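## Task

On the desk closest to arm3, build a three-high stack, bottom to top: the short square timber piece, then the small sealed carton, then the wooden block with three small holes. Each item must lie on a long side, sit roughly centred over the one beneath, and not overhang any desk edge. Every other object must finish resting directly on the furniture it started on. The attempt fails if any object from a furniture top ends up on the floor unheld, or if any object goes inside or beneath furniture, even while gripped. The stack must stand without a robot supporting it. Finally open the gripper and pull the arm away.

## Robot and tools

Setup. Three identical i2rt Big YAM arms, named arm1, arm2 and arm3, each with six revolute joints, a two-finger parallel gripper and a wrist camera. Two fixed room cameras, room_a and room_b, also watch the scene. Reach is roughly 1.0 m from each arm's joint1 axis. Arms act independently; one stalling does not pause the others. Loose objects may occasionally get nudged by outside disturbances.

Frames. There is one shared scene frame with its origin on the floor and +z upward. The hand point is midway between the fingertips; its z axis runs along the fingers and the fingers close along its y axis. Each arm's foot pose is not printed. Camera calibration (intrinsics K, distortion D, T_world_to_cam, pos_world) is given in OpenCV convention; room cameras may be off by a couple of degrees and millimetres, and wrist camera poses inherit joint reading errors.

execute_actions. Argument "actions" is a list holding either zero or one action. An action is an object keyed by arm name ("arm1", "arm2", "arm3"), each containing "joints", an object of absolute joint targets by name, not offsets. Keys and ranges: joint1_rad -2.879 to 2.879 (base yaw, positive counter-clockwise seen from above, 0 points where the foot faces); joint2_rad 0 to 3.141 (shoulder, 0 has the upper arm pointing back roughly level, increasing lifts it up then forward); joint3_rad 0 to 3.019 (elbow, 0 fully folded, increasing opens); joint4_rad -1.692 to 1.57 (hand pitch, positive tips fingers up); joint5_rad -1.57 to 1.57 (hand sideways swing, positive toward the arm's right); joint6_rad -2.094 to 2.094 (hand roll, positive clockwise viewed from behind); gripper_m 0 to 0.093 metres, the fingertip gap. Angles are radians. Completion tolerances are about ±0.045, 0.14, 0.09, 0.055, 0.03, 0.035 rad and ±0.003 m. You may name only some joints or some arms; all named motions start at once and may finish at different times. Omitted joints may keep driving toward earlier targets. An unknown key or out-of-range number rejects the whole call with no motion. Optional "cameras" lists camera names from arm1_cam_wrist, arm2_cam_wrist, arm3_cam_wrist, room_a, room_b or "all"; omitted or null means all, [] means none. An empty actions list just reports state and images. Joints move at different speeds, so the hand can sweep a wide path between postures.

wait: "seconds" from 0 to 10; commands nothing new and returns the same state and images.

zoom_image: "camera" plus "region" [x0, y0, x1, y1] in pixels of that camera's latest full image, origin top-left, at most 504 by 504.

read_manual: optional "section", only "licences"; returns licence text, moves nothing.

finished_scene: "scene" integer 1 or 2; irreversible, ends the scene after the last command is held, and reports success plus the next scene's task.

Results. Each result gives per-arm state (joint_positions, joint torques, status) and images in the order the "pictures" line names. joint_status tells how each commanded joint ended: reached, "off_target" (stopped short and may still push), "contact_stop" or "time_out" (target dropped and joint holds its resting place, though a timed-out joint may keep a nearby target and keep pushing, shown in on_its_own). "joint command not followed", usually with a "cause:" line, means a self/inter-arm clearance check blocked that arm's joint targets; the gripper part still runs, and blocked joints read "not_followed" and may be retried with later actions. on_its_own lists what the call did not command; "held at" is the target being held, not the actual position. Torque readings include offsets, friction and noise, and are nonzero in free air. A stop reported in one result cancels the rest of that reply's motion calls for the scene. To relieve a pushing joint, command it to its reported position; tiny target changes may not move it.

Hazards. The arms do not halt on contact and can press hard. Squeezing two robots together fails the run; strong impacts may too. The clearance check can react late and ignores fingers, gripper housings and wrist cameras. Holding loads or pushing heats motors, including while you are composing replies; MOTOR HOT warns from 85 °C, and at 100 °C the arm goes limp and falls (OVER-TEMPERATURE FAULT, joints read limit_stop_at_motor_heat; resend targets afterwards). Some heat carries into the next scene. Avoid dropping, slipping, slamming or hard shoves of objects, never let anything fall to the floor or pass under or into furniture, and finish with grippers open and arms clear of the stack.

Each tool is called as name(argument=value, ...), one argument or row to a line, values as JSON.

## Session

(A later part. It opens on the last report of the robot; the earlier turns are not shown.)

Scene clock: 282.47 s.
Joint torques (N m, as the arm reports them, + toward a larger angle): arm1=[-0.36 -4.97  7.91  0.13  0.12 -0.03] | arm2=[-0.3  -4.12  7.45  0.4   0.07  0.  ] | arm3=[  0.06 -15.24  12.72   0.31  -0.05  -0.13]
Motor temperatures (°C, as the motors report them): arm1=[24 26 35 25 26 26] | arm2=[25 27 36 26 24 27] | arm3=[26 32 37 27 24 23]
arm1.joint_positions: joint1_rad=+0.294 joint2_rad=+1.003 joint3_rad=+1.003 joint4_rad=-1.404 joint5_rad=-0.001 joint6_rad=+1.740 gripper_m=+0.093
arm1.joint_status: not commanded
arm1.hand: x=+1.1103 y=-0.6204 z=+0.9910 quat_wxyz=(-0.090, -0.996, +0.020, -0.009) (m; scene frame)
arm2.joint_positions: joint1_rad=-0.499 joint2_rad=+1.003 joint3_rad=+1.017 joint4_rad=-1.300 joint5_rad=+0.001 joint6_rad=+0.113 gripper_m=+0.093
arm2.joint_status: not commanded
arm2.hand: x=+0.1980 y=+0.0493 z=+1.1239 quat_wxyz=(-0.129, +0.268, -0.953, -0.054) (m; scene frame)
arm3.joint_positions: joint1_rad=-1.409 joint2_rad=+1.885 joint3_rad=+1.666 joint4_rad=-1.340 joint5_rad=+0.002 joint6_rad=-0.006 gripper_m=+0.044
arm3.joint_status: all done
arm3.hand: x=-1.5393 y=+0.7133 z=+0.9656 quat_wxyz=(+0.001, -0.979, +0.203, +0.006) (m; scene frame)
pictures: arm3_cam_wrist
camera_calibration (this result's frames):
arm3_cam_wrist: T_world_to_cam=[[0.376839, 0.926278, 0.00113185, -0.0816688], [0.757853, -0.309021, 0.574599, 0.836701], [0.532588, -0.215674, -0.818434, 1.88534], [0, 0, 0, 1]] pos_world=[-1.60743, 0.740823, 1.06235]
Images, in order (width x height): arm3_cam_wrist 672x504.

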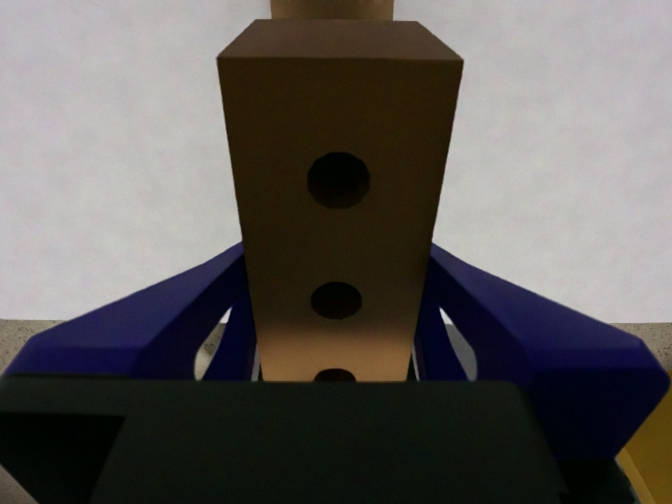

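execute_actions(
  actions=[
    {"arm3":{"joints":{"joint2_rad":1.98,"joint3_rad":1.61,"joint4_rad":-1.15}}},
  ],
  cameras=[],
)

execute_actions(
  actions=[
    {"arm3":{"joints":{"joint2_rad":2.05,"joint4_rad":-1.125}}},
  ],
  cameras=["arm3_cam_wrist"],
)

Scene clock: 291.50 s.
Joint torques (N m, as the arm reports them, + toward a larger angle): arm1=[-0.36 -4.94  7.91  0.13  0.11 -0.03] | arm2=[-0.28 -4.06  7.4   0.43  0.06  0.  ] | arm3=[  0.02 -17.41   9.48   1.13  -0.04  -0.12]
Motor temperatures (°C, as the motors report them): arm1=[24 26 36 25 26 26] | arm2=[25 27 36 26 24 27] | arm3=[26 32 37 27 24 23]
arm1.joint_positions: joint1_rad=+0.294 joint2_rad=+1.003 joint3_rad=+1.003 joint4_rad=-1.404 joint5_rad=-0.001 joint6_rad=+1.740 gripper_m=+0.093
arm1.joint_status: not commanded
arm1.hand: x=+1.1103 y=-0.6204 z=+0.9910 quat_wxyz=(-0.090, -0.996, +0.020, -0.009) (m; scene frame)
arm2.joint_positions: joint1_rad=-0.499 joint2_rad=+1.003 joint3_rad=+1.017 joint4_rad=-1.300 joint5_rad=+0.001 joint6_rad=+0.113 gripper_m=+0.093
arm2.joint_status: not commanded
arm2.hand: x=+0.1980 y=+0.0493 z=+1.1239 quat_wxyz=(-0.129, +0.268, -0.953, -0.054) (m; scene frame)
arm3.joint_positions: joint1_rad=-1.409 joint2_rad=+2.004 joint3_rad=+1.594 joint4_rad=-1.161 joint5_rad=+0.002 joint6_rad=-0.006 gripper_m=+0.044
arm3.joint_status: all done
arm3.hand: x=-1.5520 y=+0.7186 z=+0.8724 quat_wxyz=(+0.000, -0.979, +0.203, +0.001) (m; scene frame)
pictures: none
No camera images: the call's "cameras" was empty. Leave "cameras" out to get every camera's image.

Scene clock: 292.17 s.
Joint torques (N m, as the arm reports them, + toward a larger angle): arm1=[-0.39 -4.96  7.91  0.13  0.11 -0.03] | arm2=[-0.33 -4.01  7.47  0.41  0.06 -0.01] | arm3=[ -0.05 -13.53   9.6    1.    -0.04  -0.12]
Motor temperatures (°C, as the motors report them): arm1=[24 26 36 25 26 26] | arm2=[25 27 36 26 24 27] | arm3=[26 32 37 27 24 23]
arm1.joint_positions: joint1_rad=+0.294 joint2_rad=+1.003 joint3_rad=+1.003 joint4_rad=-1.404 joint5_rad=-0.001 joint6_rad=+1.740 gripper_m=+0.093
arm1.joint_status: not commanded
arm1.hand: x=+1.1103 y=-0.6204 z=+0.9910 quat_wxyz=(-0.090, -0.996, +0.020, -0.009) (m; scene frame)
arm2.joint_positions: joint1_rad=-0.499 joint2_rad=+1.003 joint3_rad=+1.017 joint4_rad=-1.300 joint5_rad=+0.001 joint6_rad=+0.113 gripper_m=+0.093
arm2.joint_status: not commanded
arm2.hand: x=+0.1980 y=+0.0493 z=+1.1239 quat_wxyz=(-0.129, +0.268, -0.953, -0.054) (m; scene frame)
arm3.joint_positions: joint1_rad=-1.409 joint2_rad=+2.020 joint3_rad=+1.595 joint4_rad=-1.132 joint5_rad=+0.002 joint6_rad=-0.006 gripper_m=+0.044
arm3.joint_status: all done
arm3.hand: x=-1.5574 y=+0.7209 z=+0.8634 quat_wxyz=(+0.001, -0.979, +0.203, +0.007) (m; scene frame)
pictures: arm3_cam_wrist
camera_calibration (this result's frames):
arm3_cam_wrist: T_world_to_cam=[[0.376843, 0.926276, 0.00116405, -0.0818339], [0.758454, -0.309288, 0.573663, 0.913438], [0.53173, -0.215298, -0.819091, 1.8119], [0, 0, 0, 1]] pos_world=[-1.6254, 0.748414, 0.960199]
Images, in order (width x height): arm3_cam_wrist 672x504.

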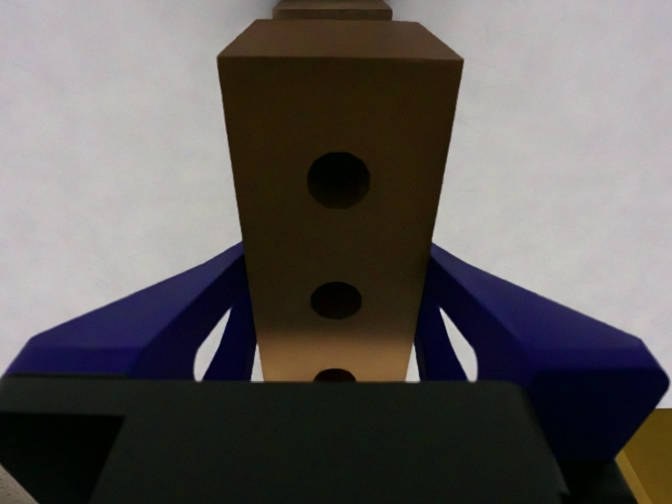

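Contact signs present (about 6 mm forward; fine).

execute_actions(
  actions=[
    {"arm3":{"joints":{"joint2_rad":2.015,"joint4_rad":-1.132,"gripper_m":0.093}}},
  ],
  cameras=[],
)

execute_actions(
  actions=[
    {"arm3":{"joints":{"joint2_rad":1.85,"joint3_rad":1.74,"joint4_rad":-1.38}}},
  ],
  cameras=["arm3_cam_wrist","room_a"],
)

zoom_image(
  camera="room_a",
  region=[370, 280, 430, 330],
)

Scene clock: 299.57 s.
Joint torques (N m, as the arm reports them, + toward a larger angle): arm1=[-0.4  -4.95  7.9   0.13  0.11 -0.04] | arm2=[-0.25 -4.23  7.48  0.42  0.07 -0.01] | arm3=[  0.11 -16.65   9.4    0.68  -0.04  -0.12]
Motor temperatures (°C, as the motors report them): arm1=[24 26 36 25 26 26] | arm2=[25 27 36 26 24 27] | arm3=[26 32 37 27 24 23]
arm1.joint_positions: joint1_rad=+0.294 joint2_rad=+1.003 joint3_rad=+1.003 joint4_rad=-1.404 joint5_rad=-0.001 joint6_rad=+1.740 gripper_m=+0.093
arm1.joint_status: not commanded
arm1.hand: x=+1.1103 y=-0.6204 z=+0.9910 quat_wxyz=(-0.090, -0.996, +0.020, -0.009) (m; scene frame)
arm2.joint_positions: joint1_rad=-0.499 joint2_rad=+1.003 joint3_rad=+1.017 joint4_rad=-1.300 joint5_rad=+0.001 joint6_rad=+0.113 gripper_m=+0.093
arm2.joint_status: not commanded
arm2.hand: x=+0.1980 y=+0.0493 z=+1.1239 quat_wxyz=(-0.129, +0.268, -0.953, -0.054) (m; scene frame)
arm3.joint_positions: joint1_rad=-1.409 joint2_rad=+2.020 joint3_rad=+1.595 joint4_rad=-1.132 joint5_rad=+0.002 joint6_rad=-0.007 gripper_m=+0.093
arm3.joint_status: all done
arm3.hand: x=-1.5574 y=+0.7209 z=+0.8634 quat_wxyz=(+0.001, -0.979, +0.203, +0.007) (m; scene frame)
pictures: none
No camera images: the call's "cameras" was empty. Leave "cameras" out to get every camera's image.

Scene clock: 300.67 s.
Joint torques (N m, as the arm reports them, + toward a larger angle): arm1=[-0.38 -5.01  7.91  0.12  0.12 -0.03] | arm2=[-0.26 -4.19  7.43  0.4   0.07 -0.02] | arm3=[  0.02 -13.89  12.12   0.39  -0.04  -0.12]
Motor temperatures (°C, as the motors report them): arm1=[24 26 36 25 26 26] | arm2=[25 27 36 26 24 27] | arm3=[26 32 37 27 24 23]
arm1.joint_positions: joint1_rad=+0.294 joint2_rad=+1.003 joint3_rad=+1.003 joint4_rad=-1.404 joint5_rad=-0.001 joint6_rad=+1.740 gripper_m=+0.093
arm1.joint_status: not commanded
arm1.hand: x=+1.1103 y=-0.6204 z=+0.9910 quat_wxyz=(-0.090, -0.996, +0.020, -0.009) (m; scene frame)
arm2.joint_positions: joint1_rad=-0.499 joint2_rad=+1.003 joint3_rad=+1.017 joint4_rad=-1.300 joint5_rad=+0.001 joint6_rad=+0.113 gripper_m=+0.093
arm2.joint_status: not commanded
arm2.hand: x=+0.1980 y=+0.0493 z=+1.1239 quat_wxyz=(-0.129, +0.268, -0.953, -0.054) (m; scene frame)
arm3.joint_positions: joint1_rad=-1.409 joint2_rad=+1.838 joint3_rad=+1.706 joint4_rad=-1.370 joint5_rad=+0.002 joint6_rad=-0.007 gripper_m=+0.093
arm3.joint_status: all done
arm3.hand: x=-1.5427 y=+0.7149 z=+1.0074 quat_wxyz=(+0.007, -0.979, +0.202, +0.035) (m; scene frame)
pictures: arm3_cam_wrist, room_a
camera_calibration (this result's frames):
arm3_cam_wrist: T_world_to_cam=[[0.376718, 0.926325, 0.00240241, -0.083376], [0.787228, -0.321515, 0.526213, 0.918789], [0.488217, -0.196343, -0.850349, 1.87158], [0, 0, 0, 1]] pos_world=[-1.60562, 0.740109, 1.10822]
Images, in order (width x height): arm3_cam_wrist 672x504, room_a 672x504.

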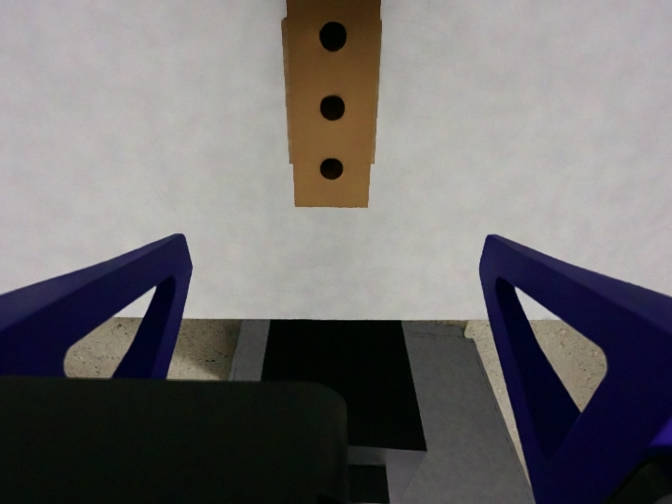

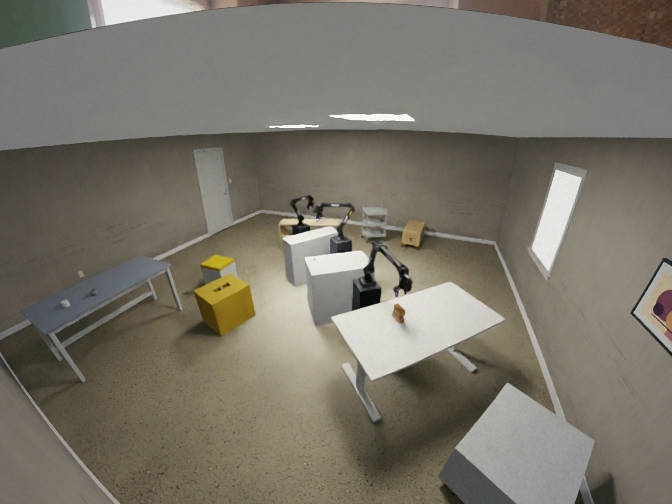

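Region (370, 280, 430, 330) of room_a's 672x504 image, scaled by 8.400, with more detail than that image has.

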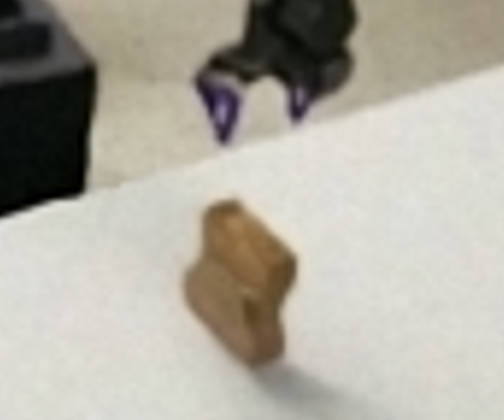

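finished_scene(
  scene=2,
)

The scene is finished: the task was done.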